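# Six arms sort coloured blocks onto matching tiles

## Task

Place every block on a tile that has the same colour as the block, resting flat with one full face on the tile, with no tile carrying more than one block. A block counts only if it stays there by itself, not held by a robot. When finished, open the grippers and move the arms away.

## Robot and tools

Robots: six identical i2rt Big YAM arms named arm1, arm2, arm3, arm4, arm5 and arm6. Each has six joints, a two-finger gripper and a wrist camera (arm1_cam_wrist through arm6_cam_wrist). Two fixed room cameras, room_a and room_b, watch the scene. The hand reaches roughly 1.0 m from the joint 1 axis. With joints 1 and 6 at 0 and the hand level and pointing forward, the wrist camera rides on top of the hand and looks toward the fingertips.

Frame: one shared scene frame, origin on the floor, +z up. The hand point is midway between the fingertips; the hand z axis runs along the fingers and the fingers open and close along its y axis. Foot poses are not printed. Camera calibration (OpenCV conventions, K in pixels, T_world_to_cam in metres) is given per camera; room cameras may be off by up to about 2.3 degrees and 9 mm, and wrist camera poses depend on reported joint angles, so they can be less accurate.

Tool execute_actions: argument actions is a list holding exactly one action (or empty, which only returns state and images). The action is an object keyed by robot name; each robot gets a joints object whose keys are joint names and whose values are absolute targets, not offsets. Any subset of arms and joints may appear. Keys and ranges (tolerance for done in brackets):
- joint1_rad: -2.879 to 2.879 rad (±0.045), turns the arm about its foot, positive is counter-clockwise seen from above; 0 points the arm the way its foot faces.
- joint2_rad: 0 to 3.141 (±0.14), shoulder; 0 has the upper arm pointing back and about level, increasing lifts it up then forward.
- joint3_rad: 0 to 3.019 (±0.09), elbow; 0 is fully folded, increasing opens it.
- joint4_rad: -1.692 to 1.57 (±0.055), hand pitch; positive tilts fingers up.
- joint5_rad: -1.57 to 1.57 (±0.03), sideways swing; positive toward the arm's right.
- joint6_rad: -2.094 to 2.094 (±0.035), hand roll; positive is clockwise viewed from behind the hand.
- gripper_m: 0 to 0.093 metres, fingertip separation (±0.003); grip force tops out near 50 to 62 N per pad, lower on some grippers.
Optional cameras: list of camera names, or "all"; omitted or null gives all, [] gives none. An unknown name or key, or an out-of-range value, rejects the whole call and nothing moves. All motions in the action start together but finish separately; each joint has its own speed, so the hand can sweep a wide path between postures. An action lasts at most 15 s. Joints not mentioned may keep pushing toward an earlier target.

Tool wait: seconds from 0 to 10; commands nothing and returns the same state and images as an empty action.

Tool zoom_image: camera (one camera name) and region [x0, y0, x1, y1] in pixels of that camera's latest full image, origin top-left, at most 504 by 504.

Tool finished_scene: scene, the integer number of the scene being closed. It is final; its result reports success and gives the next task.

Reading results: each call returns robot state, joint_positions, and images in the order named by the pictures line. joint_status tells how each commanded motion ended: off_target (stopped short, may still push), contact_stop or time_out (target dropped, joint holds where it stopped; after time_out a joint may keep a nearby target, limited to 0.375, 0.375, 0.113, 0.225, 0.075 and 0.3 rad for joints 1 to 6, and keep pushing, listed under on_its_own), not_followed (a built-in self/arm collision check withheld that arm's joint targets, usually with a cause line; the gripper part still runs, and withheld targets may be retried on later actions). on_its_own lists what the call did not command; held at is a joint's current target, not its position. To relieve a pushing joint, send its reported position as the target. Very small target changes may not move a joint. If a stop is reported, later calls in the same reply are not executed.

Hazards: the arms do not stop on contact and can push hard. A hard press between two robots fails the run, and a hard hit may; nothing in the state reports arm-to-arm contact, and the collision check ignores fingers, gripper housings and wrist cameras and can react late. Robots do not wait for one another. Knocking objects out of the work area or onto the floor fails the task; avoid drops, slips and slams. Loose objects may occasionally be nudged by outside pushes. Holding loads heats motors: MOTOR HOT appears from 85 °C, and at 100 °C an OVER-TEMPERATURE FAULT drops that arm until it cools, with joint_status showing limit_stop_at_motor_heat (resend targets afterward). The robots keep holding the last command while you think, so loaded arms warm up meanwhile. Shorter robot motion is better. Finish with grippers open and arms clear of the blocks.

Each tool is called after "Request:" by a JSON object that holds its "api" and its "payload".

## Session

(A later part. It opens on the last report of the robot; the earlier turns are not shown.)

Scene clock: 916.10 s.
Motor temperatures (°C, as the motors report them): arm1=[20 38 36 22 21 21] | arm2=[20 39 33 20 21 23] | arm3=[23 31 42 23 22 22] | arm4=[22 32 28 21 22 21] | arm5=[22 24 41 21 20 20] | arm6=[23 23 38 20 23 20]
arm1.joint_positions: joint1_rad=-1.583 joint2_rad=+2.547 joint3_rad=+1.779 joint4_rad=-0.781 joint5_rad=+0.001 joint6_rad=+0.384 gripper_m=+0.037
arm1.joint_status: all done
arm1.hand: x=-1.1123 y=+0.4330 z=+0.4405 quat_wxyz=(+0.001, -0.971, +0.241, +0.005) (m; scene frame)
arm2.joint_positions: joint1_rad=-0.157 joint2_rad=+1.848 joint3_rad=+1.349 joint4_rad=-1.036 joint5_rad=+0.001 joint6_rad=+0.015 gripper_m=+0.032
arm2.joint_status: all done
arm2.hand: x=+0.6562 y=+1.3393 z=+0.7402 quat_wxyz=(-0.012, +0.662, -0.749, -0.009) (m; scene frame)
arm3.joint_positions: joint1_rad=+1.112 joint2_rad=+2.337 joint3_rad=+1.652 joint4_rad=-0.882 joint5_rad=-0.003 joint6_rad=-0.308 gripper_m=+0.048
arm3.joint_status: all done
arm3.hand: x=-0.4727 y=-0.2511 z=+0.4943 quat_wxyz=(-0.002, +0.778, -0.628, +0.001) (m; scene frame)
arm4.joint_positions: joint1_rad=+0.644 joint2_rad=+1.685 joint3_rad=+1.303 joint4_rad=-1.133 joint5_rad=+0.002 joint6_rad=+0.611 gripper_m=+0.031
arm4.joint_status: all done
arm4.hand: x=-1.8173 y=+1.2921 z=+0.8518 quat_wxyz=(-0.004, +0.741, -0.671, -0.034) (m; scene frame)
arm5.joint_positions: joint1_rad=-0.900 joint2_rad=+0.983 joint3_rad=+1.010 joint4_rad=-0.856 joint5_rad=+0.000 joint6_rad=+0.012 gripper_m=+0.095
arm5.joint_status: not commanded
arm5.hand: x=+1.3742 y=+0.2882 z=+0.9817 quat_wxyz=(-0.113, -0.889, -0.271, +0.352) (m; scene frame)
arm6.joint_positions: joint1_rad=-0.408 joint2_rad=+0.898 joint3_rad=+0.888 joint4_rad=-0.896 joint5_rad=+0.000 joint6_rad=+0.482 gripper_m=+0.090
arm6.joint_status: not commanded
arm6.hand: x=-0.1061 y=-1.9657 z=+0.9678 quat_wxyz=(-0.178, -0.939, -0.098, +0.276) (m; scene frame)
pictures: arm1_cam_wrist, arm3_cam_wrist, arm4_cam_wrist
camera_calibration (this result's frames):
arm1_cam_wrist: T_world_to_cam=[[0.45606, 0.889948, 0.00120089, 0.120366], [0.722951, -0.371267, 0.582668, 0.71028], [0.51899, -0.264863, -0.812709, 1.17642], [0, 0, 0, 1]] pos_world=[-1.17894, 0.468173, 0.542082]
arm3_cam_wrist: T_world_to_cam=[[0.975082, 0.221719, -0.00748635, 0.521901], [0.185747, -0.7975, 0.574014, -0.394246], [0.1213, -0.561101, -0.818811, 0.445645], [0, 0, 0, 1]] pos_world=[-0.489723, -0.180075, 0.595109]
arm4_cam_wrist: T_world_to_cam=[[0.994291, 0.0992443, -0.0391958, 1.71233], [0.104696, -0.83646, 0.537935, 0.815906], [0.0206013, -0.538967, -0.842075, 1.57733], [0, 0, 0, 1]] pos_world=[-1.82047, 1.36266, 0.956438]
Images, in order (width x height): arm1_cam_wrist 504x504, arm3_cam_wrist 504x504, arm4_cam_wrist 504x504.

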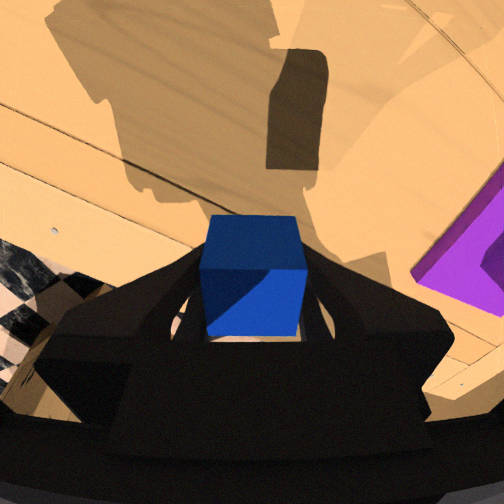

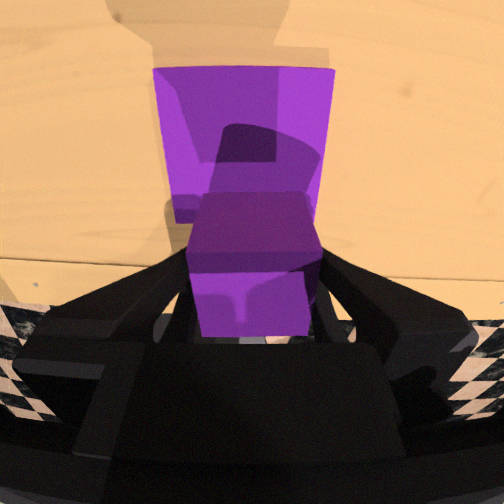

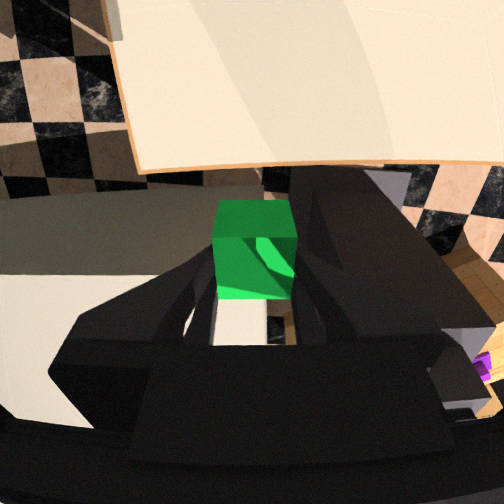

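Request:
{"api": "execute_actions", "payload": {"actions": []}}

Scene clock: 956.23 s.
Motor temperatures (°C, as the motors report them): arm1=[20 40 38 22 21 21] | arm2=[20 39 33 20 21 23] | arm3=[23 32 41 23 22 22] | arm4=[22 31 30 21 22 21] | arm5=[22 24 41 21 20 20] | arm6=[23 23 38 20 23 20]
arm1.joint_positions: joint1_rad=-1.583 joint2_rad=+2.547 joint3_rad=+1.779 joint4_rad=-0.781 joint5_rad=+0.001 joint6_rad=+0.384 gripper_m=+0.037
arm1.joint_status: all done
arm1.hand: x=-1.1123 y=+0.4330 z=+0.4405 quat_wxyz=(+0.001, -0.971, +0.241, +0.005) (m; scene frame)
arm2.joint_positions: joint1_rad=-0.157 joint2_rad=+1.848 joint3_rad=+1.349 joint4_rad=-1.036 joint5_rad=+0.001 joint6_rad=+0.015 gripper_m=+0.032
arm2.joint_status: all done
arm2.hand: x=+0.6562 y=+1.3393 z=+0.7402 quat_wxyz=(-0.012, +0.662, -0.749, -0.009) (m; scene frame)
arm3.joint_positions: joint1_rad=+1.112 joint2_rad=+2.337 joint3_rad=+1.652 joint4_rad=-0.882 joint5_rad=-0.003 joint6_rad=-0.308 gripper_m=+0.048
arm3.joint_status: all done
arm3.hand: x=-0.4727 y=-0.2511 z=+0.4943 quat_wxyz=(-0.002, +0.778, -0.628, +0.001) (m; scene frame)
arm4.joint_positions: joint1_rad=+0.644 joint2_rad=+1.685 joint3_rad=+1.303 joint4_rad=-1.133 joint5_rad=+0.002 joint6_rad=+0.611 gripper_m=+0.031
arm4.joint_status: all done
arm4.hand: x=-1.8173 y=+1.2921 z=+0.8518 quat_wxyz=(-0.004, +0.741, -0.671, -0.034) (m; scene frame)
arm5.joint_positions: joint1_rad=-0.900 joint2_rad=+0.983 joint3_rad=+1.010 joint4_rad=-0.856 joint5_rad=+0.000 joint6_rad=+0.012 gripper_m=+0.095
arm5.joint_status: not commanded
arm5.hand: x=+1.3742 y=+0.2882 z=+0.9817 quat_wxyz=(-0.113, -0.889, -0.271, +0.352) (m; scene frame)
arm6.joint_positions: joint1_rad=-0.408 joint2_rad=+0.898 joint3_rad=+0.888 joint4_rad=-0.896 joint5_rad=+0.000 joint6_rad=+0.482 gripper_m=+0.090
arm6.joint_status: not commanded
arm6.hand: x=-0.1061 y=-1.9657 z=+0.9678 quat_wxyz=(-0.178, -0.939, -0.098, +0.276) (m; scene frame)
pictures: arm1_cam_wrist, arm2_cam_wrist, arm3_cam_wrist, arm4_cam_wrist, arm5_cam_wrist, arm6_cam_wrist, room_a, room_b
camera_calibration (this result's frames):
arm1_cam_wrist: T_world_to_cam=[[0.45606, 0.889948, 0.00120089, 0.120366], [0.722951, -0.371267, 0.582668, 0.71028], [0.51899, -0.264863, -0.812709, 1.17642], [0, 0, 0, 1]] pos_world=[-1.17894, 0.468173, 0.542082]
arm2_cam_wrist: T_world_to_cam=[[0.993075, -0.117479, -0.000458194, -0.493178], [-0.0968933, -0.821254, 0.562276, 0.75172], [-0.0664319, -0.558338, -0.82695, 1.52966], [0, 0, 0, 1]] pos_world=[0.664218, 1.41348, 0.842055]
arm3_cam_wrist: T_world_to_cam=[[0.975082, 0.221719, -0.00748635, 0.521901], [0.185747, -0.7975, 0.574014, -0.394246], [0.1213, -0.561101, -0.818811, 0.445645], [0, 0, 0, 1]] pos_world=[-0.489723, -0.180075, 0.595109]
arm4_cam_wrist: T_world_to_cam=[[0.994291, 0.0992443, -0.0391958, 1.71233], [0.104696, -0.83646, 0.537935, 0.815906], [0.0206013, -0.538967, -0.842075, 1.57733], [0, 0, 0, 1]] pos_world=[-1.82047, 1.36266, 0.956438]
arm5_cam_wrist: T_world_to_cam=[[-0.55926, 0.828962, 0.00708161, 0.519871], [0.820788, 0.554904, -0.135606, -1.15553], [-0.116342, -0.0700263, -0.990738, 1.27632], [0, 0, 0, 1]] pos_world=[1.38768, 0.29963, 1.10412]
arm6_cam_wrist: T_world_to_cam=[[-0.269205, 0.916483, -0.295952, 2.06272], [0.955236, 0.29324, 0.0391814, 0.64168], [0.122694, -0.272156, -0.954399, 0.521989], [0, 0, 0, 1]] pos_world=[-0.121707, -1.93655, 1.08351]
Images, in order (width x height): arm1_cam_wrist 504x504, arm2_cam_wrist 504x504, arm3_cam_wrist 504x504, arm4_cam_wrist 504x504, arm5_cam_wrist 504x504, arm6_cam_wrist 504x504, room_a 504x504, room_b 504x504.

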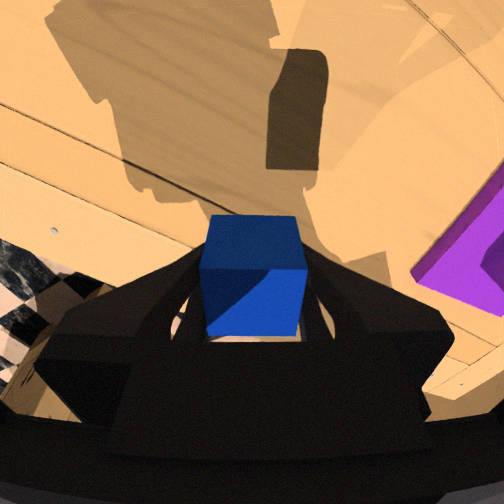

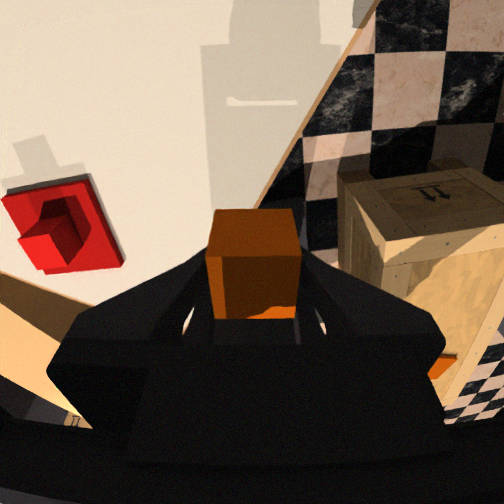

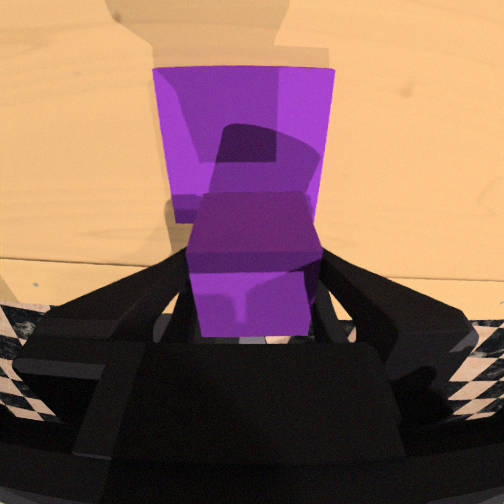

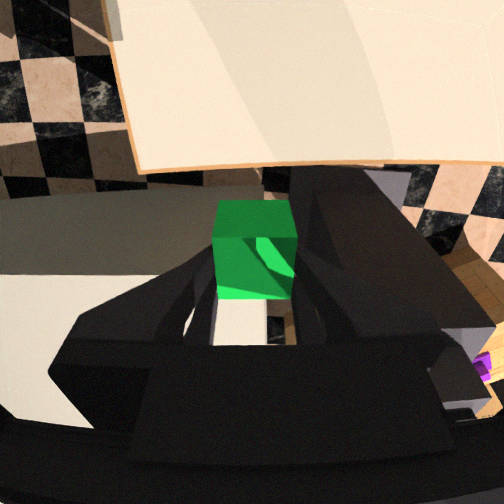

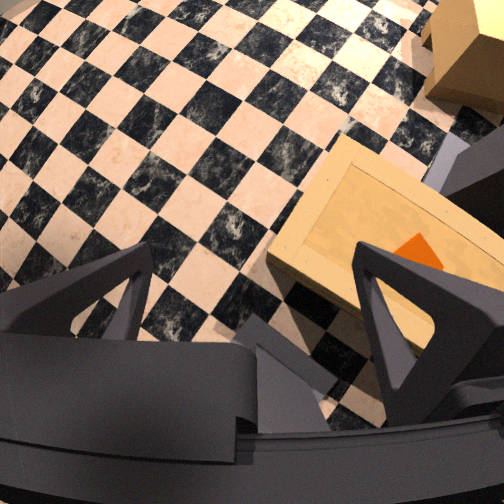

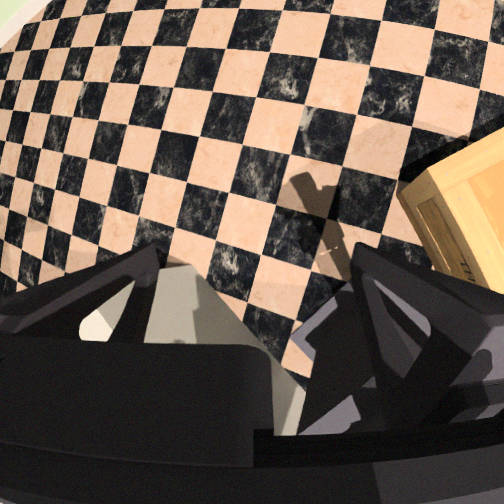

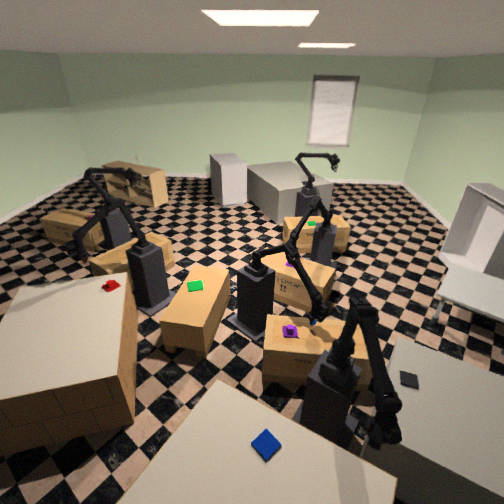

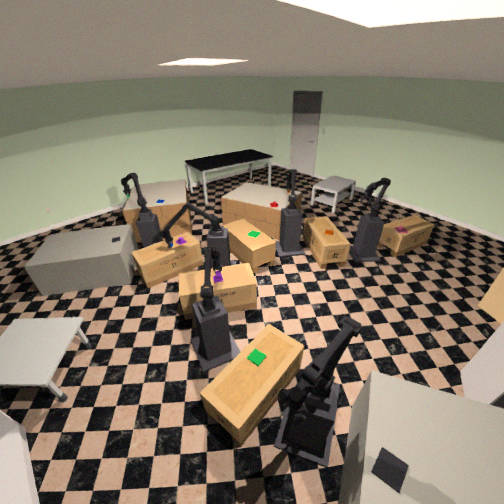

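Request:
{"api": "execute_actions", "payload": {"actions": [{"arm1":{"joints":{"joint2_rad":2.607,"joint4_rad":-0.725}},"arm4":{"joints":{"joint1_rad":-2.02}},"arm2":{"joints":{"joint1_rad":-1.95,"joint2_rad":2.09,"joint3_rad":1.316,"joint4_rad":-0.795}},"arm3":{"joints":{"joint1_rad":1.134,"joint2_rad":2.455,"joint3_rad":1.79,"joint4_rad":-0.89,"joint6_rad":-0.29}}}], "cameras": ["arm1_cam_wrist","arm2_cam_wrist","arm3_cam_wrist","arm4_cam_wrist"]}}

Scene clock: 1033.30 s.
Motor temperatures (°C, as the motors report them): arm1=[20 40 39 22 21 21] | arm2=[20 38 33 20 21 23] | arm3=[23 33 41 23 22 22] | arm4=[22 31 30 21 22 21] | arm5=[22 24 41 21 20 20] | arm6=[23 23 39 20 23 20]
arm1.joint_positions: joint1_rad=-1.583 joint2_rad=+2.613 joint3_rad=+1.779 joint4_rad=-0.735 joint5_rad=+0.001 joint6_rad=+0.384 gripper_m=+0.037
arm1.joint_status: all done
arm1.hand: x=-1.0983 y=+0.4317 z=+0.3995 quat_wxyz=(+0.003, -0.971, +0.241, -0.005) (m; scene frame)
arm2.joint_positions: joint1_rad=-1.960 joint2_rad=+2.104 joint3_rad=+1.317 joint4_rad=-0.798 joint5_rad=+0.001 joint6_rad=+0.015 gripper_m=+0.032
arm2.joint_status: all done
arm2.hand: x=+1.1059 y=+0.6258 z=+0.6038 quat_wxyz=(+0.006, -0.177, -0.984, +0.003) (m; scene frame)
arm3.joint_positions: joint1_rad=+1.128 joint2_rad=+2.458 joint3_rad=+1.751 joint4_rad=-0.882 joint5_rad=-0.003 joint6_rad=-0.304 gripper_m=+0.048
arm3.joint_status: all done
arm3.hand: x=-0.4815 y=-0.2360 z=+0.4486 quat_wxyz=(+0.007, +0.782, -0.623, +0.007) (m; scene frame)
arm4.joint_positions: joint1_rad=-2.027 joint2_rad=+1.686 joint3_rad=+1.303 joint4_rad=-1.133 joint5_rad=+0.001 joint6_rad=+0.610 gripper_m=+0.031
arm4.joint_status: all done
arm4.hand: x=-1.0295 y=+0.7212 z=+0.8393 quat_wxyz=(-0.021, -0.479, -0.877, -0.004) (m; scene frame)
arm5.joint_positions: joint1_rad=-0.900 joint2_rad=+0.983 joint3_rad=+1.010 joint4_rad=-0.856 joint5_rad=+0.000 joint6_rad=+0.012 gripper_m=+0.095
arm5.joint_status: not commanded
arm5.hand: x=+1.3742 y=+0.2882 z=+0.9817 quat_wxyz=(-0.113, -0.889, -0.271, +0.352) (m; scene frame)
arm6.joint_positions: joint1_rad=-0.408 joint2_rad=+0.898 joint3_rad=+0.888 joint4_rad=-0.896 joint5_rad=+0.000 joint6_rad=+0.482 gripper_m=+0.090
arm6.joint_status: not commanded
arm6.hand: x=-0.1061 y=-1.9657 z=+0.9678 quat_wxyz=(-0.178, -0.939, -0.098, +0.276) (m; scene frame)
pictures: arm1_cam_wrist, arm2_cam_wrist, arm3_cam_wrist, arm4_cam_wrist
camera_calibration (this result's frames):
arm1_cam_wrist: T_world_to_cam=[[0.456024, 0.889925, 0.00866977, 0.112143], [0.710826, -0.370075, 0.59814, 0.703485], [0.535508, -0.266603, -0.801345, 1.14982], [0, 0, 0, 1]] pos_world=[-1.16693, 0.46709, 0.49965]
arm2_cam_wrist: T_world_to_cam=[[-0.343201, -0.939256, 0.00324182, 0.966231], [-0.754369, 0.277697, 0.594821, 0.305696], [-0.55959, 0.201698, -0.803851, 1.10417], [0, 0, 0, 1]] pos_world=[1.1801, 0.599938, 0.702625]
arm3_cam_wrist: T_world_to_cam=[[0.97214, 0.233987, -0.013911, 0.531207], [0.196763, -0.782355, 0.590936, -0.353124], [0.127388, -0.57721, -0.806598, 0.411418], [0, 0, 0, 1]] pos_world=[-0.499336, -0.163089, 0.547913]
arm4_cam_wrist: T_world_to_cam=[[-0.841136, -0.540118, -0.0276106, -0.453002], [-0.461666, 0.690495, 0.556849, -1.43758], [-0.281699, 0.481133, -0.830155, 0.185966], [0, 0, 0, 1]] pos_world=[-0.992332, 0.658495, 0.942389]
Images, in order (width x height): arm1_cam_wrist 504x504, arm2_cam_wrist 504x504, arm3_cam_wrist 504x504, arm4_cam_wrist 504x504.

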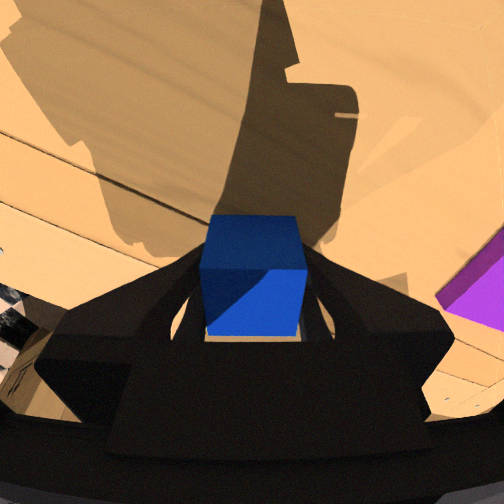

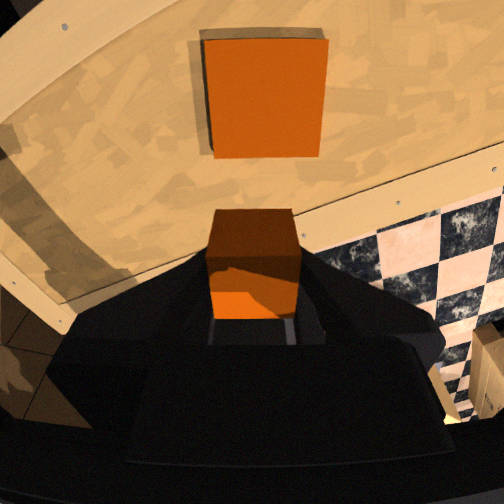

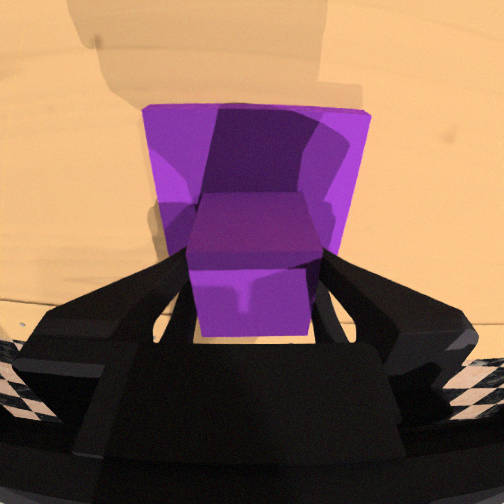

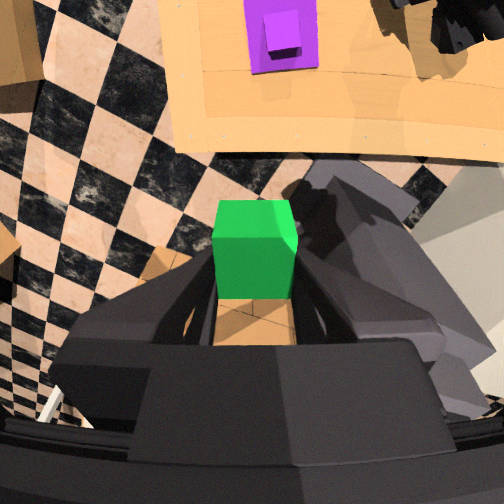

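Request:
{"api": "execute_actions", "payload": {"actions": [{"arm1":{"joints":{"gripper_m":0.08}},"arm4":{"joints":{"joint2_rad":2.605,"joint3_rad":1.825,"joint4_rad":-0.765}},"arm2":{"joints":{"joint1_rad":-1.985,"joint2_rad":2.472,"joint3_rad":1.52,"joint4_rad":-0.59}},"arm3":{"joints":{"joint2_rad":2.476,"joint4_rad":-0.845}}}], "cameras": ["arm1_cam_wrist","arm2_cam_wrist","arm3_cam_wrist","arm4_cam_wrist"]}}

Scene clock: 1088.47 s.
Motor temperatures (°C, as the motors report them): arm1=[20 41 38 22 21 21] | arm2=[20 40 32 20 21 23] | arm3=[23 33 43 23 22 22] | arm4=[22 31 30 21 22 21] | arm5=[22 24 41 21 20 20] | arm6=[23 22 39 20 23 20]
arm1.joint_positions: joint1_rad=-1.583 joint2_rad=+2.613 joint3_rad=+1.779 joint4_rad=-0.735 joint5_rad=+0.001 joint6_rad=+0.384 gripper_m=+0.080
arm1.joint_status: all done
arm1.hand: x=-1.0983 y=+0.4317 z=+0.3995 quat_wxyz=(+0.003, -0.971, +0.241, -0.005) (m; scene frame)
arm2.joint_positions: joint1_rad=-1.975 joint2_rad=+2.487 joint3_rad=+1.504 joint4_rad=-0.598 joint5_rad=+0.001 joint6_rad=+0.015 gripper_m=+0.032
arm2.joint_status: all done
arm2.hand: x=+1.1356 y=+0.6055 z=+0.4417 quat_wxyz=(+0.003, -0.184, -0.983, +0.003) (m; scene frame)
arm3.joint_positions: joint1_rad=+1.128 joint2_rad=+2.458 joint3_rad=+1.751 joint4_rad=-0.864 joint5_rad=-0.003 joint6_rad=-0.304 gripper_m=+0.048
arm3.joint_status: all done
arm3.hand: x=-0.4811 y=-0.2317 z=+0.4484 quat_wxyz=(+0.000, +0.782, -0.623, +0.002) (m; scene frame)
arm4.joint_positions: joint1_rad=-2.027 joint2_rad=+2.622 joint3_rad=+1.799 joint4_rad=-0.773 joint5_rad=+0.001 joint6_rad=+0.610 gripper_m=+0.031
arm4.joint_status: all done
arm4.hand: x=-0.9059 y=+0.6722 z=+0.4604 quat_wxyz=(+0.019, -0.479, -0.877, +0.001) (m; scene frame)
arm5.joint_positions: joint1_rad=-0.900 joint2_rad=+0.983 joint3_rad=+1.010 joint4_rad=-0.856 joint5_rad=+0.000 joint6_rad=+0.012 gripper_m=+0.095
arm5.joint_status: not commanded
arm5.hand: x=+1.3742 y=+0.2882 z=+0.9817 quat_wxyz=(-0.113, -0.889, -0.271, +0.352) (m; scene frame)
arm6.joint_positions: joint1_rad=-0.408 joint2_rad=+0.898 joint3_rad=+0.888 joint4_rad=-0.896 joint5_rad=+0.000 joint6_rad=+0.482 gripper_m=+0.090
arm6.joint_status: not commanded
arm6.hand: x=-0.1061 y=-1.9657 z=+0.9678 quat_wxyz=(-0.178, -0.939, -0.098, +0.276) (m; scene frame)
pictures: arm1_cam_wrist, arm2_cam_wrist, arm3_cam_wrist, arm4_cam_wrist
camera_calibration (this result's frames):
arm1_cam_wrist: T_world_to_cam=[[0.456024, 0.889925, 0.00866977, 0.112143], [0.710826, -0.370075, 0.59814, 0.703485], [0.535508, -0.266603, -0.801345, 1.14982], [0, 0, 0, 1]] pos_world=[-1.16693, 0.46709, 0.49965]
arm2_cam_wrist: T_world_to_cam=[[-0.35677, -0.934187, 0.00313924, 0.970222], [-0.752665, 0.289433, 0.591375, 0.422642], [-0.553363, 0.208622, -0.806391, 0.984395], [0, 0, 0, 1]] pos_world=[1.20898, 0.578676, 0.540821]
arm3_cam_wrist: T_world_to_cam=[[0.97213, 0.234293, -0.00836215, 0.527424], [0.19603, -0.792772, 0.577134, -0.346179], [0.128589, -0.562689, -0.816606, 0.422093], [0, 0, 0, 1]] pos_world=[-0.499139, -0.160506, 0.548886]
arm4_cam_wrist: T_world_to_cam=[[-0.841297, -0.540271, 0.0180692, -0.407054], [-0.418862, 0.672644, 0.610003, -1.10945], [-0.341721, 0.505626, -0.792193, -0.158478], [0, 0, 0, 1]] pos_world=[-0.861315, 0.606474, 0.558576]
Images, in order (width x height): arm1_cam_wrist 504x504, arm2_cam_wrist 504x504, arm3_cam_wrist 504x504, arm4_cam_wrist 504x504.

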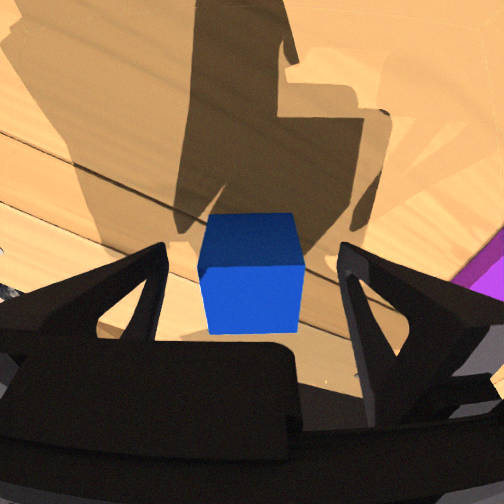

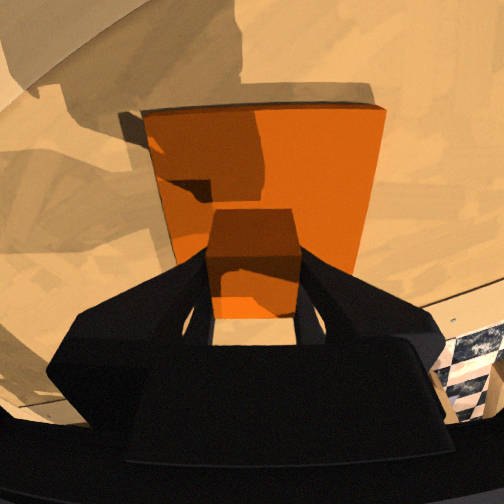

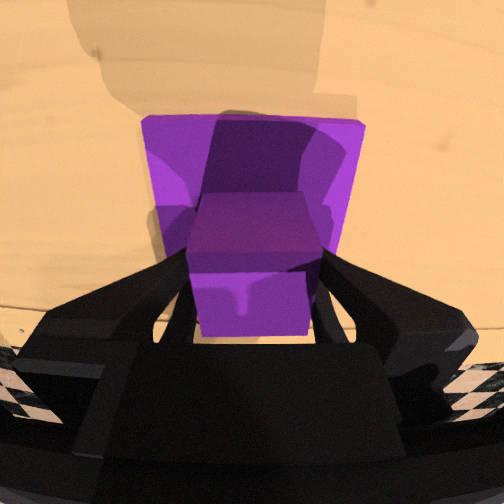

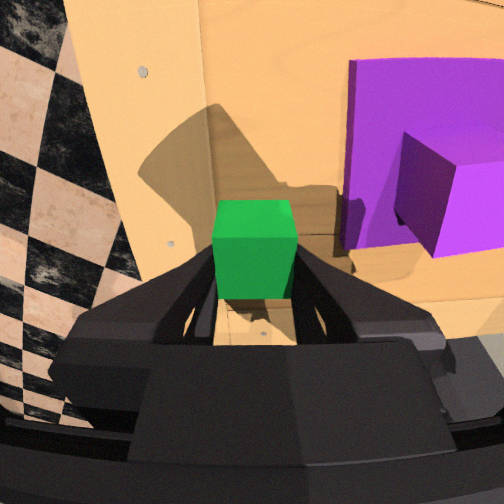

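Request:
{"api": "execute_actions", "payload": {"actions": [{"arm1":{"joints":{"joint2_rad":1.45,"joint3_rad":0.56,"joint4_rad":-0.68}},"arm4":{"joints":{"joint2_rad":2.69,"joint4_rad":-0.65}},"arm2":{"joints":{"joint2_rad":2.537,"joint4_rad":-0.535}},"arm3":{"joints":{"joint2_rad":2.488,"joint4_rad":-0.835}}}], "cameras": ["arm2_cam_wrist","arm3_cam_wrist","arm4_cam_wrist","room_a"]}}

Scene clock: 1150.30 s.
Motor temperatures (°C, as the motors report them): arm1=[20 41 38 22 21 21] | arm2=[20 42 31 20 21 23] | arm3=[23 33 43 23 22 22] | arm4=[22 35 30 21 22 21] | arm5=[22 24 41 21 20 20] | arm6=[23 22 39 20 23 20]
arm1.joint_positions: joint1_rad=-1.583 joint2_rad=+1.461 joint3_rad=+0.562 joint4_rad=-0.681 joint5_rad=+0.001 joint6_rad=+0.384 gripper_m=+0.080
arm1.joint_status: all done
arm1.hand: x=-0.7466 y=+0.3947 z=+0.6394 quat_wxyz=(+0.004, -0.971, +0.241, -0.009) (m; scene frame)
arm2.joint_positions: joint1_rad=-1.975 joint2_rad=+2.538 joint3_rad=+1.504 joint4_rad=-0.550 joint5_rad=+0.001 joint6_rad=+0.015 gripper_m=+0.032
arm2.joint_status: all done
arm2.hand: x=+1.1275 y=+0.6083 z=+0.4138 quat_wxyz=(+0.005, -0.184, -0.983, +0.003) (m; scene frame)
arm3.joint_positions: joint1_rad=+1.128 joint2_rad=+2.472 joint3_rad=+1.752 joint4_rad=-0.852 joint5_rad=-0.002 joint6_rad=-0.304 gripper_m=+0.048
arm3.joint_status: all done
arm3.hand: x=-0.4811 y=-0.2329 z=+0.4399 quat_wxyz=(+0.000, +0.782, -0.623, +0.003) (m; scene frame)
arm4.joint_positions: joint1_rad=-2.027 joint2_rad=+2.669 joint3_rad=+1.801 joint4_rad=-0.668 joint5_rad=+0.001 joint6_rad=+0.610 gripper_m=+0.031
arm4.joint_status: all done
arm4.hand: x=-0.8990 y=+0.6695 z=+0.4322 quat_wxyz=(-0.012, -0.479, -0.878, -0.003) (m; scene frame)
arm5.joint_positions: joint1_rad=-0.900 joint2_rad=+0.983 joint3_rad=+1.010 joint4_rad=-0.856 joint5_rad=+0.000 joint6_rad=+0.012 gripper_m=+0.095
arm5.joint_status: not commanded
arm5.hand: x=+1.3742 y=+0.2882 z=+0.9817 quat_wxyz=(-0.113, -0.889, -0.271, +0.352) (m; scene frame)
arm6.joint_positions: joint1_rad=-0.408 joint2_rad=+0.898 joint3_rad=+0.888 joint4_rad=-0.896 joint5_rad=+0.000 joint6_rad=+0.482 gripper_m=+0.090
arm6.joint_status: not commanded
arm6.hand: x=-0.1061 y=-1.9657 z=+0.9678 quat_wxyz=(-0.178, -0.939, -0.098, +0.276) (m; scene frame)
pictures: arm2_cam_wrist, arm3_cam_wrist, arm4_cam_wrist, room_a
camera_calibration (this result's frames):
arm2_cam_wrist: T_world_to_cam=[[-0.356778, -0.934184, 0.00316967, 0.970055], [-0.750964, 0.288818, 0.593833, 0.429738], [-0.555665, 0.209486, -0.804582, 0.958164], [0, 0, 0, 1]] pos_world=[1.20123, 0.581372, 0.512655]
arm3_cam_wrist: T_world_to_cam=[[0.972224, 0.233901, -0.00847025, 0.527614], [0.19557, -0.791953, 0.578414, -0.342832], [0.128583, -0.564004, -0.8157, 0.413768], [0, 0, 0, 1]] pos_world=[-0.499114, -0.161549, 0.540278]
arm4_cam_wrist: T_world_to_cam=[[-0.841481, -0.540029, -0.0166853, -0.387522], [-0.451785, 0.686371, 0.569899, -1.10901], [-0.29631, 0.487098, -0.821545, -0.111192], [0, 0, 0, 1]] pos_world=[-0.860075, 0.606081, 0.534209]
Images, in order (width x height): arm2_cam_wrist 504x504, arm3_cam_wrist 504x504, arm4_cam_wrist 504x504, room_a 504x504.

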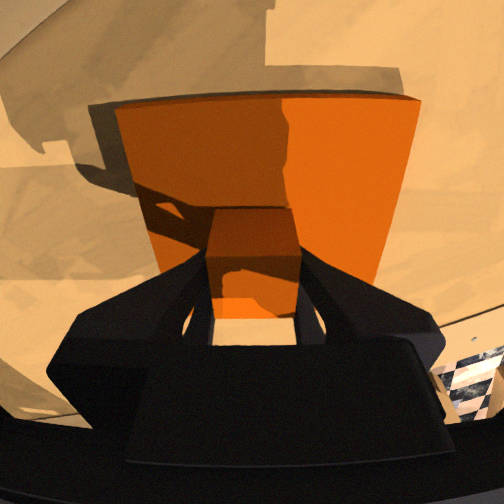

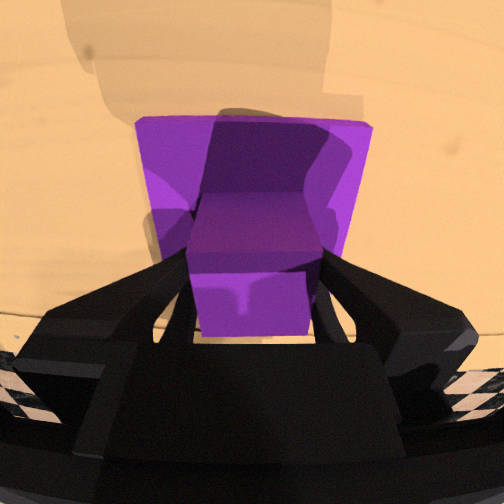

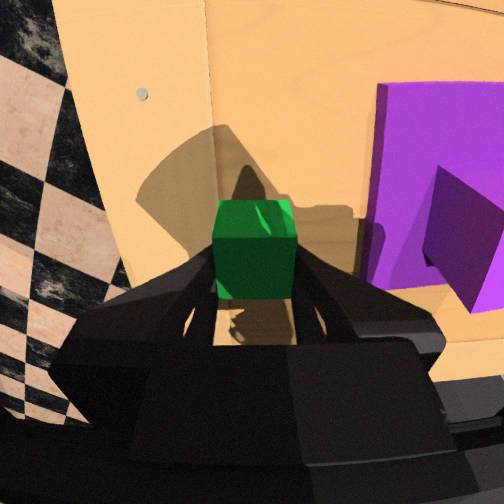

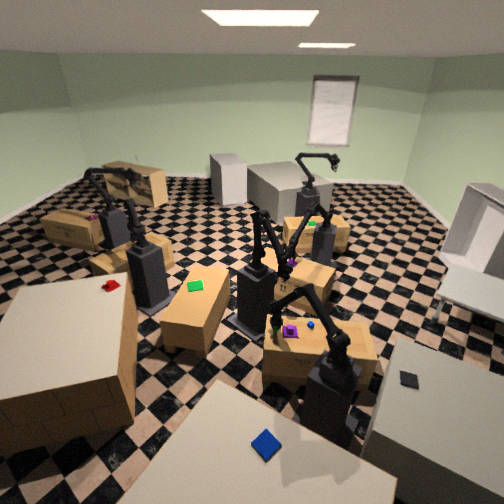

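Request:
{"api": "execute_actions", "payload": {"actions": [{"arm4":{"joints":{"joint2_rad":2.708}},"arm2":{"joints":{"gripper_m":0.075}},"arm3":{"joints":{"gripper_m":0.085}}}], "cameras": ["arm2_cam_wrist","arm3_cam_wrist","arm4_cam_wrist"]}}

Scene clock: 1180.63 s.
Motor temperatures (°C, as the motors report them): arm1=[20 37 37 22 21 21] | arm2=[20 41 31 20 21 23] | arm3=[23 34 43 23 22 22] | arm4=[22 35 30 21 22 21] | arm5=[22 24 41 21 20 20] | arm6=[23 22 39 20 23 20]
arm1.joint_positions: joint1_rad=-1.583 joint2_rad=+1.461 joint3_rad=+0.562 joint4_rad=-0.681 joint5_rad=+0.001 joint6_rad=+0.384 gripper_m=+0.080
arm1.joint_status: not commanded
arm1.hand: x=-0.7466 y=+0.3947 z=+0.6394 quat_wxyz=(+0.004, -0.971, +0.241, -0.009) (m; scene frame)
arm2.joint_positions: joint1_rad=-1.975 joint2_rad=+2.538 joint3_rad=+1.504 joint4_rad=-0.550 joint5_rad=+0.001 joint6_rad=+0.015 gripper_m=+0.075
arm2.joint_status: all done
arm2.hand: x=+1.1275 y=+0.6083 z=+0.4138 quat_wxyz=(+0.005, -0.184, -0.983, +0.003) (m; scene frame)
arm3.joint_positions: joint1_rad=+1.128 joint2_rad=+2.472 joint3_rad=+1.752 joint4_rad=-0.852 joint5_rad=-0.002 joint6_rad=-0.304 gripper_m=+0.085
arm3.joint_status: all done
arm3.hand: x=-0.4811 y=-0.2329 z=+0.4399 quat_wxyz=(+0.000, +0.782, -0.623, +0.003) (m; scene frame)
arm4.joint_positions: joint1_rad=-2.027 joint2_rad=+2.677 joint3_rad=+1.801 joint4_rad=-0.668 joint5_rad=+0.001 joint6_rad=+0.610 gripper_m=+0.031
arm4.joint_status: all done
arm4.hand: x=-0.9025 y=+0.6710 z=+0.4268 quat_wxyz=(-0.007, -0.479, -0.878, -0.002) (m; scene frame)
arm5.joint_positions: joint1_rad=-0.900 joint2_rad=+0.983 joint3_rad=+1.010 joint4_rad=-0.856 joint5_rad=+0.000 joint6_rad=+0.012 gripper_m=+0.095
arm5.joint_status: not commanded
arm5.hand: x=+1.3742 y=+0.2882 z=+0.9817 quat_wxyz=(-0.113, -0.889, -0.271, +0.352) (m; scene frame)
arm6.joint_positions: joint1_rad=-0.408 joint2_rad=+0.898 joint3_rad=+0.888 joint4_rad=-0.896 joint5_rad=+0.000 joint6_rad=+0.482 gripper_m=+0.090
arm6.joint_status: not commanded
arm6.hand: x=-0.1061 y=-1.9657 z=+0.9678 quat_wxyz=(-0.178, -0.939, -0.098, +0.276) (m; scene frame)
pictures: arm2_cam_wrist, arm3_cam_wrist, arm4_cam_wrist
camera_calibration (this result's frames):
arm2_cam_wrist: T_world_to_cam=[[-0.356778, -0.934184, 0.00316967, 0.970055], [-0.750964, 0.288818, 0.593833, 0.429738], [-0.555665, 0.209486, -0.804582, 0.958164], [0, 0, 0, 1]] pos_world=[1.20123, 0.581372, 0.512655]
arm3_cam_wrist: T_world_to_cam=[[0.972224, 0.233901, -0.00847025, 0.527614], [0.19557, -0.791953, 0.578414, -0.342832], [0.128583, -0.564004, -0.8157, 0.413768], [0, 0, 0, 1]] pos_world=[-0.499114, -0.161549, 0.540278]
arm4_cam_wrist: T_world_to_cam=[[-0.841575, -0.540014, -0.0116579, -0.392022], [-0.447163, 0.684442, 0.575833, -1.1056], [-0.302979, 0.48982, -0.817484, -0.126978], [0, 0, 0, 1]] pos_world=[-0.86277, 0.607218, 0.528268]
Images, in order (width x height): arm2_cam_wrist 504x504, arm3_cam_wrist 504x504, arm4_cam_wrist 504x504.

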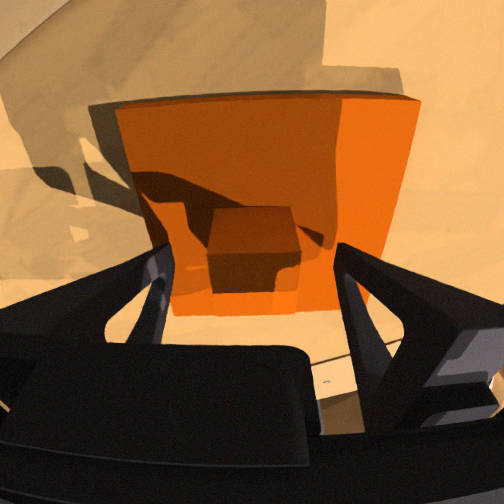

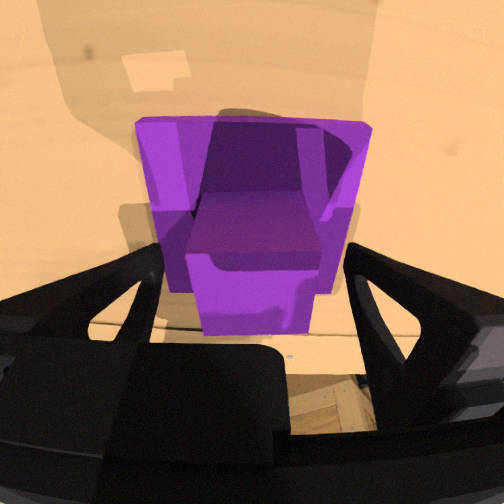

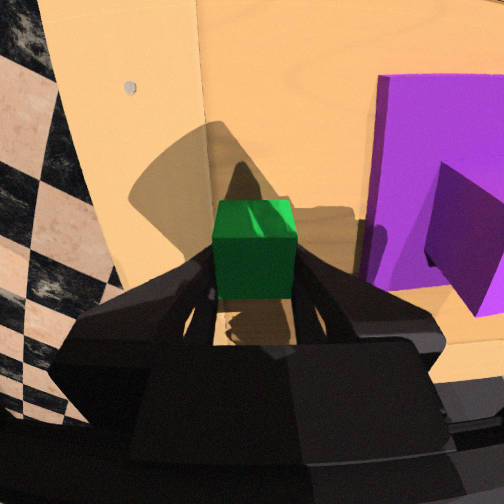

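Request:
{"api": "execute_actions", "payload": {"actions": [{"arm4":{"joints":{"joint2_rad":2.728}},"arm2":{"joints":{"joint2_rad":2.3,"joint4_rad":-0.75}},"arm3":{"joints":{"joint2_rad":2.25,"joint4_rad":-1.05}}}], "cameras": ["arm2_cam_wrist","arm3_cam_wrist","arm4_cam_wrist"]}}

Scene clock: 1195.47 s.
Motor temperatures (°C, as the motors report them): arm1=[20 36 36 22 21 21] | arm2=[20 41 31 20 21 23] | arm3=[23 34 43 23 22 22] | arm4=[22 34 30 21 22 21] | arm5=[22 24 41 21 20 20] | arm6=[23 22 39 20 23 20]
arm1.joint_positions: joint1_rad=-1.583 joint2_rad=+1.461 joint3_rad=+0.562 joint4_rad=-0.681 joint5_rad=+0.001 joint6_rad=+0.384 gripper_m=+0.080
arm1.joint_status: not commanded
arm1.hand: x=-0.7466 y=+0.3947 z=+0.6394 quat_wxyz=(+0.004, -0.971, +0.241, -0.009) (m; scene frame)
arm2.joint_positions: joint1_rad=-1.975 joint2_rad=+2.297 joint3_rad=+1.509 joint4_rad=-0.737 joint5_rad=+0.001 joint6_rad=+0.015 gripper_m=+0.075
arm2.joint_status: all done
arm2.hand: x=+1.1650 y=+0.5952 z=+0.5505 quat_wxyz=(-0.024, -0.184, -0.983, +0.008) (m; scene frame)
arm3.joint_positions: joint1_rad=+1.128 joint2_rad=+2.230 joint3_rad=+1.775 joint4_rad=-1.032 joint5_rad=-0.002 joint6_rad=-0.304 gripper_m=+0.085
arm3.joint_status: all done
arm3.hand: x=-0.4803 y=-0.2092 z=+0.6007 quat_wxyz=(-0.035, +0.782, -0.622, -0.021) (m; scene frame)
arm4.joint_positions: joint1_rad=-2.026 joint2_rad=+2.692 joint3_rad=+1.804 joint4_rad=-0.665 joint5_rad=+0.002 joint6_rad=+0.610 gripper_m=+0.031
arm4.joint_status: all done
arm4.hand: x=-0.9066 y=+0.6729 z=+0.4184 quat_wxyz=(-0.002, -0.479, -0.878, -0.002) (m; scene frame)
arm5.joint_positions: joint1_rad=-0.900 joint2_rad=+0.983 joint3_rad=+1.010 joint4_rad=-0.856 joint5_rad=+0.000 joint6_rad=+0.012 gripper_m=+0.095
arm5.joint_status: not commanded
arm5.hand: x=+1.3742 y=+0.2882 z=+0.9817 quat_wxyz=(-0.113, -0.889, -0.271, +0.352) (m; scene frame)
arm6.joint_positions: joint1_rad=-0.408 joint2_rad=+0.898 joint3_rad=+0.888 joint4_rad=-0.896 joint5_rad=+0.000 joint6_rad=+0.482 gripper_m=+0.090
arm6.joint_status: not commanded
arm6.hand: x=-0.1061 y=-1.9657 z=+0.9678 quat_wxyz=(-0.178, -0.939, -0.098, +0.276) (m; scene frame)
pictures: arm2_cam_wrist, arm3_cam_wrist, arm4_cam_wrist
camera_calibration (this result's frames):
arm2_cam_wrist: T_world_to_cam=[[-0.356613, -0.934248, 0.00258488, 0.970988], [-0.782653, 0.300256, 0.545253, 0.437313], [-0.510178, 0.192421, -0.838268, 1.06747], [0, 0, 0, 1]] pos_world=[1.23313, 0.570435, 0.653866]
arm3_cam_wrist: T_world_to_cam=[[0.97207, 0.234011, 0.0178568, 0.506732], [0.19237, -0.838055, 0.510546, -0.387717], [0.134438, -0.492851, -0.859665, 0.602337], [0, 0, 0, 1]] pos_world=[-0.498971, -0.146647, 0.706707]
arm4_cam_wrist: T_world_to_cam=[[-0.841427, -0.540339, -0.0058847, -0.396568], [-0.442261, 0.682359, 0.582057, -1.1006], [-0.310493, 0.492361, -0.813126, -0.146397], [0, 0, 0, 1]] pos_world=[-0.86589, 0.608802, 0.519238]
Images, in order (width x height): arm2_cam_wrist 504x504, arm3_cam_wrist 504x504, arm4_cam_wrist 504x504.

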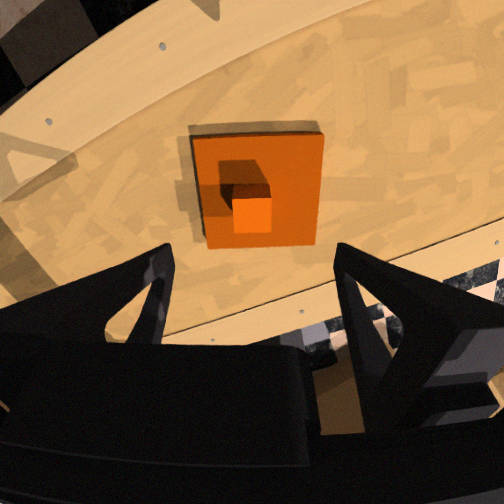

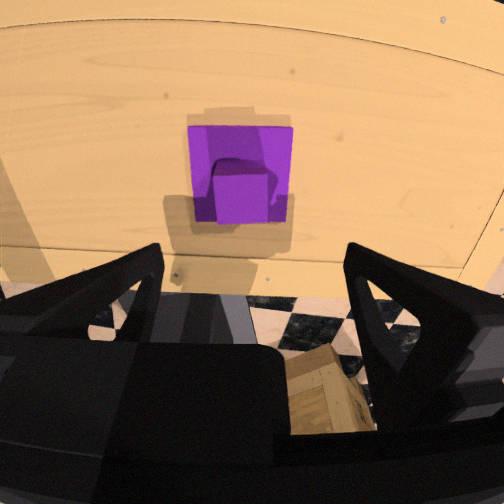

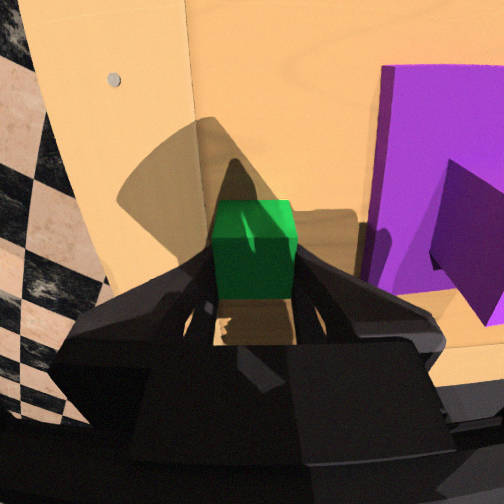

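Request:
{"api": "execute_actions", "payload": {"actions": [{"arm4":{"joints":{"joint2_rad":2.69,"gripper_m":0.065}},"arm1":{"joints":{"joint1_rad":-2.08,"gripper_m":0.068}},"arm2":{"joints":{"joint2_rad":1.9,"joint3_rad":1.2}},"arm3":{"joints":{"joint2_rad":1.8,"joint3_rad":1.35,"joint1_rad":0.7}}}], "cameras": ["arm4_cam_wrist","arm1_cam_wrist"]}}

Request:
{"api": "execute_actions", "payload": {"actions": [{"arm4":{"joints":{"joint2_rad":2.53,"joint4_rad":-0.83}},"arm2":{"joints":{"joint2_rad":1.5,"joint3_rad":1.0}},"arm3":{"joints":{"joint2_rad":1.4,"joint3_rad":1.0,"joint1_rad":0.3}}}], "cameras": ["arm4_cam_wrist","arm1_cam_wrist","room_a"]}}

Scene clock: 1219.13 s.
Motor temperatures (°C, as the motors report them): arm1=[20 35 36 22 21 21] | arm2=[20 41 32 20 21 23] | arm3=[23 33 42 23 22 22] | arm4=[22 35 29 21 22 21] | arm5=[22 24 41 21 20 20] | arm6=[23 22 40 20 23 20]
arm1.joint_positions: joint1_rad=-2.071 joint2_rad=+1.461 joint3_rad=+0.562 joint4_rad=-0.681 joint5_rad=+0.000 joint6_rad=+0.384 gripper_m=+0.068
arm1.joint_status: all done
arm1.hand: x=-0.6998 y=+0.5234 z=+0.6402 quat_wxyz=(+0.003, -0.884, +0.468, -0.009) (m; scene frame)
arm2.joint_positions: joint1_rad=-1.975 joint2_rad=+1.892 joint3_rad=+1.203 joint4_rad=-0.741 joint5_rad=+0.001 joint6_rad=+0.015 gripper_m=+0.075
arm2.joint_status: all done
arm2.hand: x=+1.0994 y=+0.6204 z=+0.6800 quat_wxyz=(-0.071, -0.183, -0.980, +0.016) (m; scene frame)
arm3.joint_positions: joint1_rad=+0.704 joint2_rad=+1.783 joint3_rad=+1.344 joint4_rad=-1.034 joint5_rad=+0.002 joint6_rad=-0.301 gripper_m=+0.085
arm3.joint_status: all done
arm3.hand: x=-0.2736 y=-0.4070 z=+0.7067 quat_wxyz=(-0.048, +0.632, -0.774, -0.015) (m; scene frame)
arm4.joint_positions: joint1_rad=-2.026 joint2_rad=+2.692 joint3_rad=+1.804 joint4_rad=-0.665 joint5_rad=+0.002 joint6_rad=+0.610 gripper_m=+0.065
arm4.joint_status: all done
arm4.hand: x=-0.9066 y=+0.6729 z=+0.4184 quat_wxyz=(-0.002, -0.479, -0.878, -0.002) (m; scene frame)
arm5.joint_positions: joint1_rad=-0.900 joint2_rad=+0.983 joint3_rad=+1.010 joint4_rad=-0.856 joint5_rad=+0.000 joint6_rad=+0.012 gripper_m=+0.095
arm5.joint_status: not commanded
arm5.hand: x=+1.3742 y=+0.2882 z=+0.9817 quat_wxyz=(-0.113, -0.889, -0.271, +0.352) (m; scene frame)
arm6.joint_positions: joint1_rad=-0.408 joint2_rad=+0.898 joint3_rad=+0.888 joint4_rad=-0.896 joint5_rad=+0.000 joint6_rad=+0.482 gripper_m=+0.090
arm6.joint_status: not commanded
arm6.hand: x=-0.1061 y=-1.9657 z=+0.9678 quat_wxyz=(-0.178, -0.939, -0.098, +0.276) (m; scene frame)
pictures: arm1_cam_wrist, arm4_cam_wrist
camera_calibration (this result's frames):
arm1_cam_wrist: T_world_to_cam=[[0.82014, 0.571973, 0.0147602, 0.264114], [0.449519, -0.660086, 0.601846, 0.276747], [0.353983, -0.486963, -0.798476, 1.1402], [0, 0, 0, 1]] pos_world=[-0.744623, 0.586843, 0.73996]
arm4_cam_wrist: T_world_to_cam=[[-0.841427, -0.540339, -0.0058847, -0.396568], [-0.442261, 0.682359, 0.582057, -1.1006], [-0.310493, 0.492361, -0.813126, -0.146397], [0, 0, 0, 1]] pos_world=[-0.86589, 0.608802, 0.519238]
Images, in order (width x height): arm1_cam_wrist 504x504, arm4_cam_wrist 504x504.

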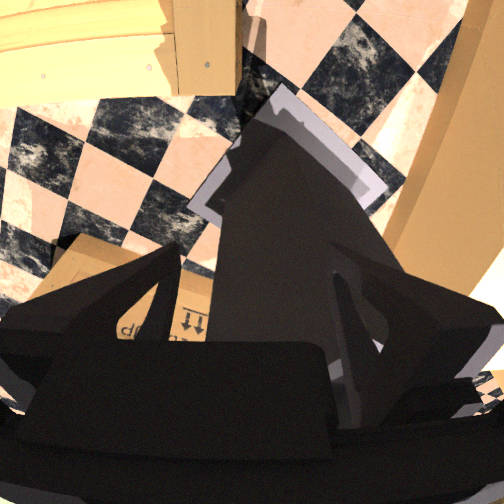

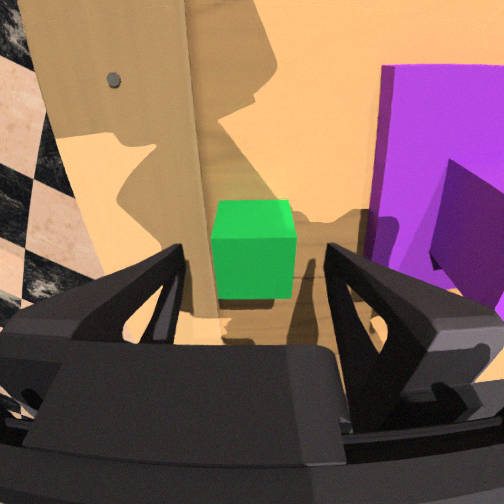

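Scene clock: 1220.43 s.
Motor temperatures (°C, as the motors report them): arm1=[20 35 36 22 21 21] | arm2=[20 41 32 20 21 23] | arm3=[23 33 42 23 22 22] | arm4=[22 35 29 21 22 21] | arm5=[22 24 41 21 20 20] | arm6=[23 22 40 20 23 20]
arm1.joint_positions: joint1_rad=-2.071 joint2_rad=+1.461 joint3_rad=+0.562 joint4_rad=-0.681 joint5_rad=+0.000 joint6_rad=+0.384 gripper_m=+0.068
arm1.joint_status: not commanded
arm1.hand: x=-0.6998 y=+0.5234 z=+0.6402 quat_wxyz=(+0.003, -0.884, +0.468, -0.009) (m; scene frame)
arm2.joint_positions: joint1_rad=-1.975 joint2_rad=+1.494 joint3_rad=+0.992 joint4_rad=-0.743 joint5_rad=+0.001 joint6_rad=+0.015 gripper_m=+0.075
arm2.joint_status: all done
arm2.hand: x=+1.0422 y=+0.6423 z=+0.7946 quat_wxyz=(-0.161, -0.181, -0.970, +0.031) (m; scene frame)
arm3.joint_positions: joint1_rad=+0.291 joint2_rad=+1.385 joint3_rad=+0.996 joint4_rad=-1.035 joint5_rad=+0.002 joint6_rad=-0.301 gripper_m=+0.085
arm3.joint_status: all done
arm3.hand: x=-0.2100 y=-0.6297 z=+0.7551 quat_wxyz=(-0.075, +0.459, -0.885, -0.010) (m; scene frame)
arm4.joint_positions: joint1_rad=-2.026 joint2_rad=+2.508 joint3_rad=+1.813 joint4_rad=-0.814 joint5_rad=+0.002 joint6_rad=+0.610 gripper_m=+0.065
arm4.joint_status: all done
arm4.hand: x=-0.8701 y=+0.6573 z=+0.5362 quat_wxyz=(-0.024, -0.479, -0.877, -0.004) (m; scene frame)
arm5.joint_positions: joint1_rad=-0.900 joint2_rad=+0.983 joint3_rad=+1.010 joint4_rad=-0.856 joint5_rad=+0.000 joint6_rad=+0.012 gripper_m=+0.095
arm5.joint_status: not commanded
arm5.hand: x=+1.3742 y=+0.2882 z=+0.9817 quat_wxyz=(-0.113, -0.889, -0.271, +0.352) (m; scene frame)
arm6.joint_positions: joint1_rad=-0.408 joint2_rad=+0.898 joint3_rad=+0.888 joint4_rad=-0.896 joint5_rad=+0.000 joint6_rad=+0.482 gripper_m=+0.090
arm6.joint_status: not commanded
arm6.hand: x=-0.1061 y=-1.9657 z=+0.9678 quat_wxyz=(-0.178, -0.939, -0.098, +0.276) (m; scene frame)
pictures: arm1_cam_wrist, arm4_cam_wrist, room_a
camera_calibration (this result's frames):
arm1_cam_wrist: T_world_to_cam=[[0.82014, 0.571973, 0.0147602, 0.264114], [0.449519, -0.660086, 0.601846, 0.276747], [0.353983, -0.486963, -0.798476, 1.1402], [0, 0, 0, 1]] pos_world=[-0.744623, 0.586843, 0.73996]
arm4_cam_wrist: T_world_to_cam=[[-0.840773, -0.540485, -0.0312342, -0.359318], [-0.465339, 0.691981, 0.551926, -1.15266], [-0.276694, 0.478579, -0.833308, 0.017657], [0, 0, 0, 1]] pos_world=[-0.833597, 0.594963, 0.639674]
Images, in order (width x height): arm1_cam_wrist 504x504, arm4_cam_wrist 504x504, room_a 504x504.

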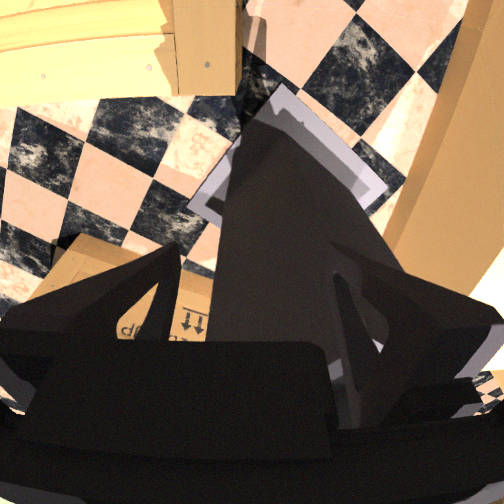

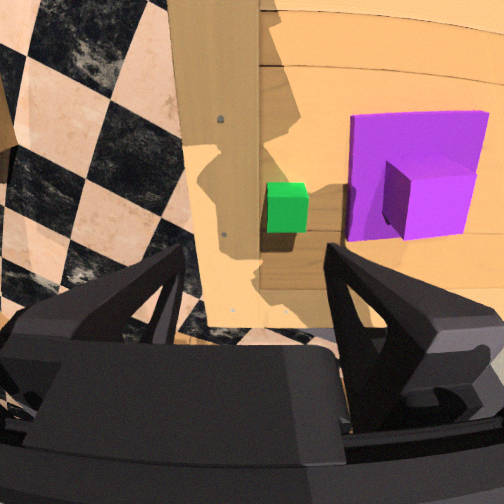

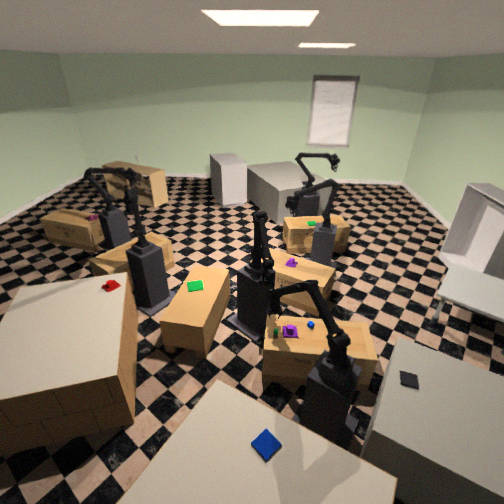

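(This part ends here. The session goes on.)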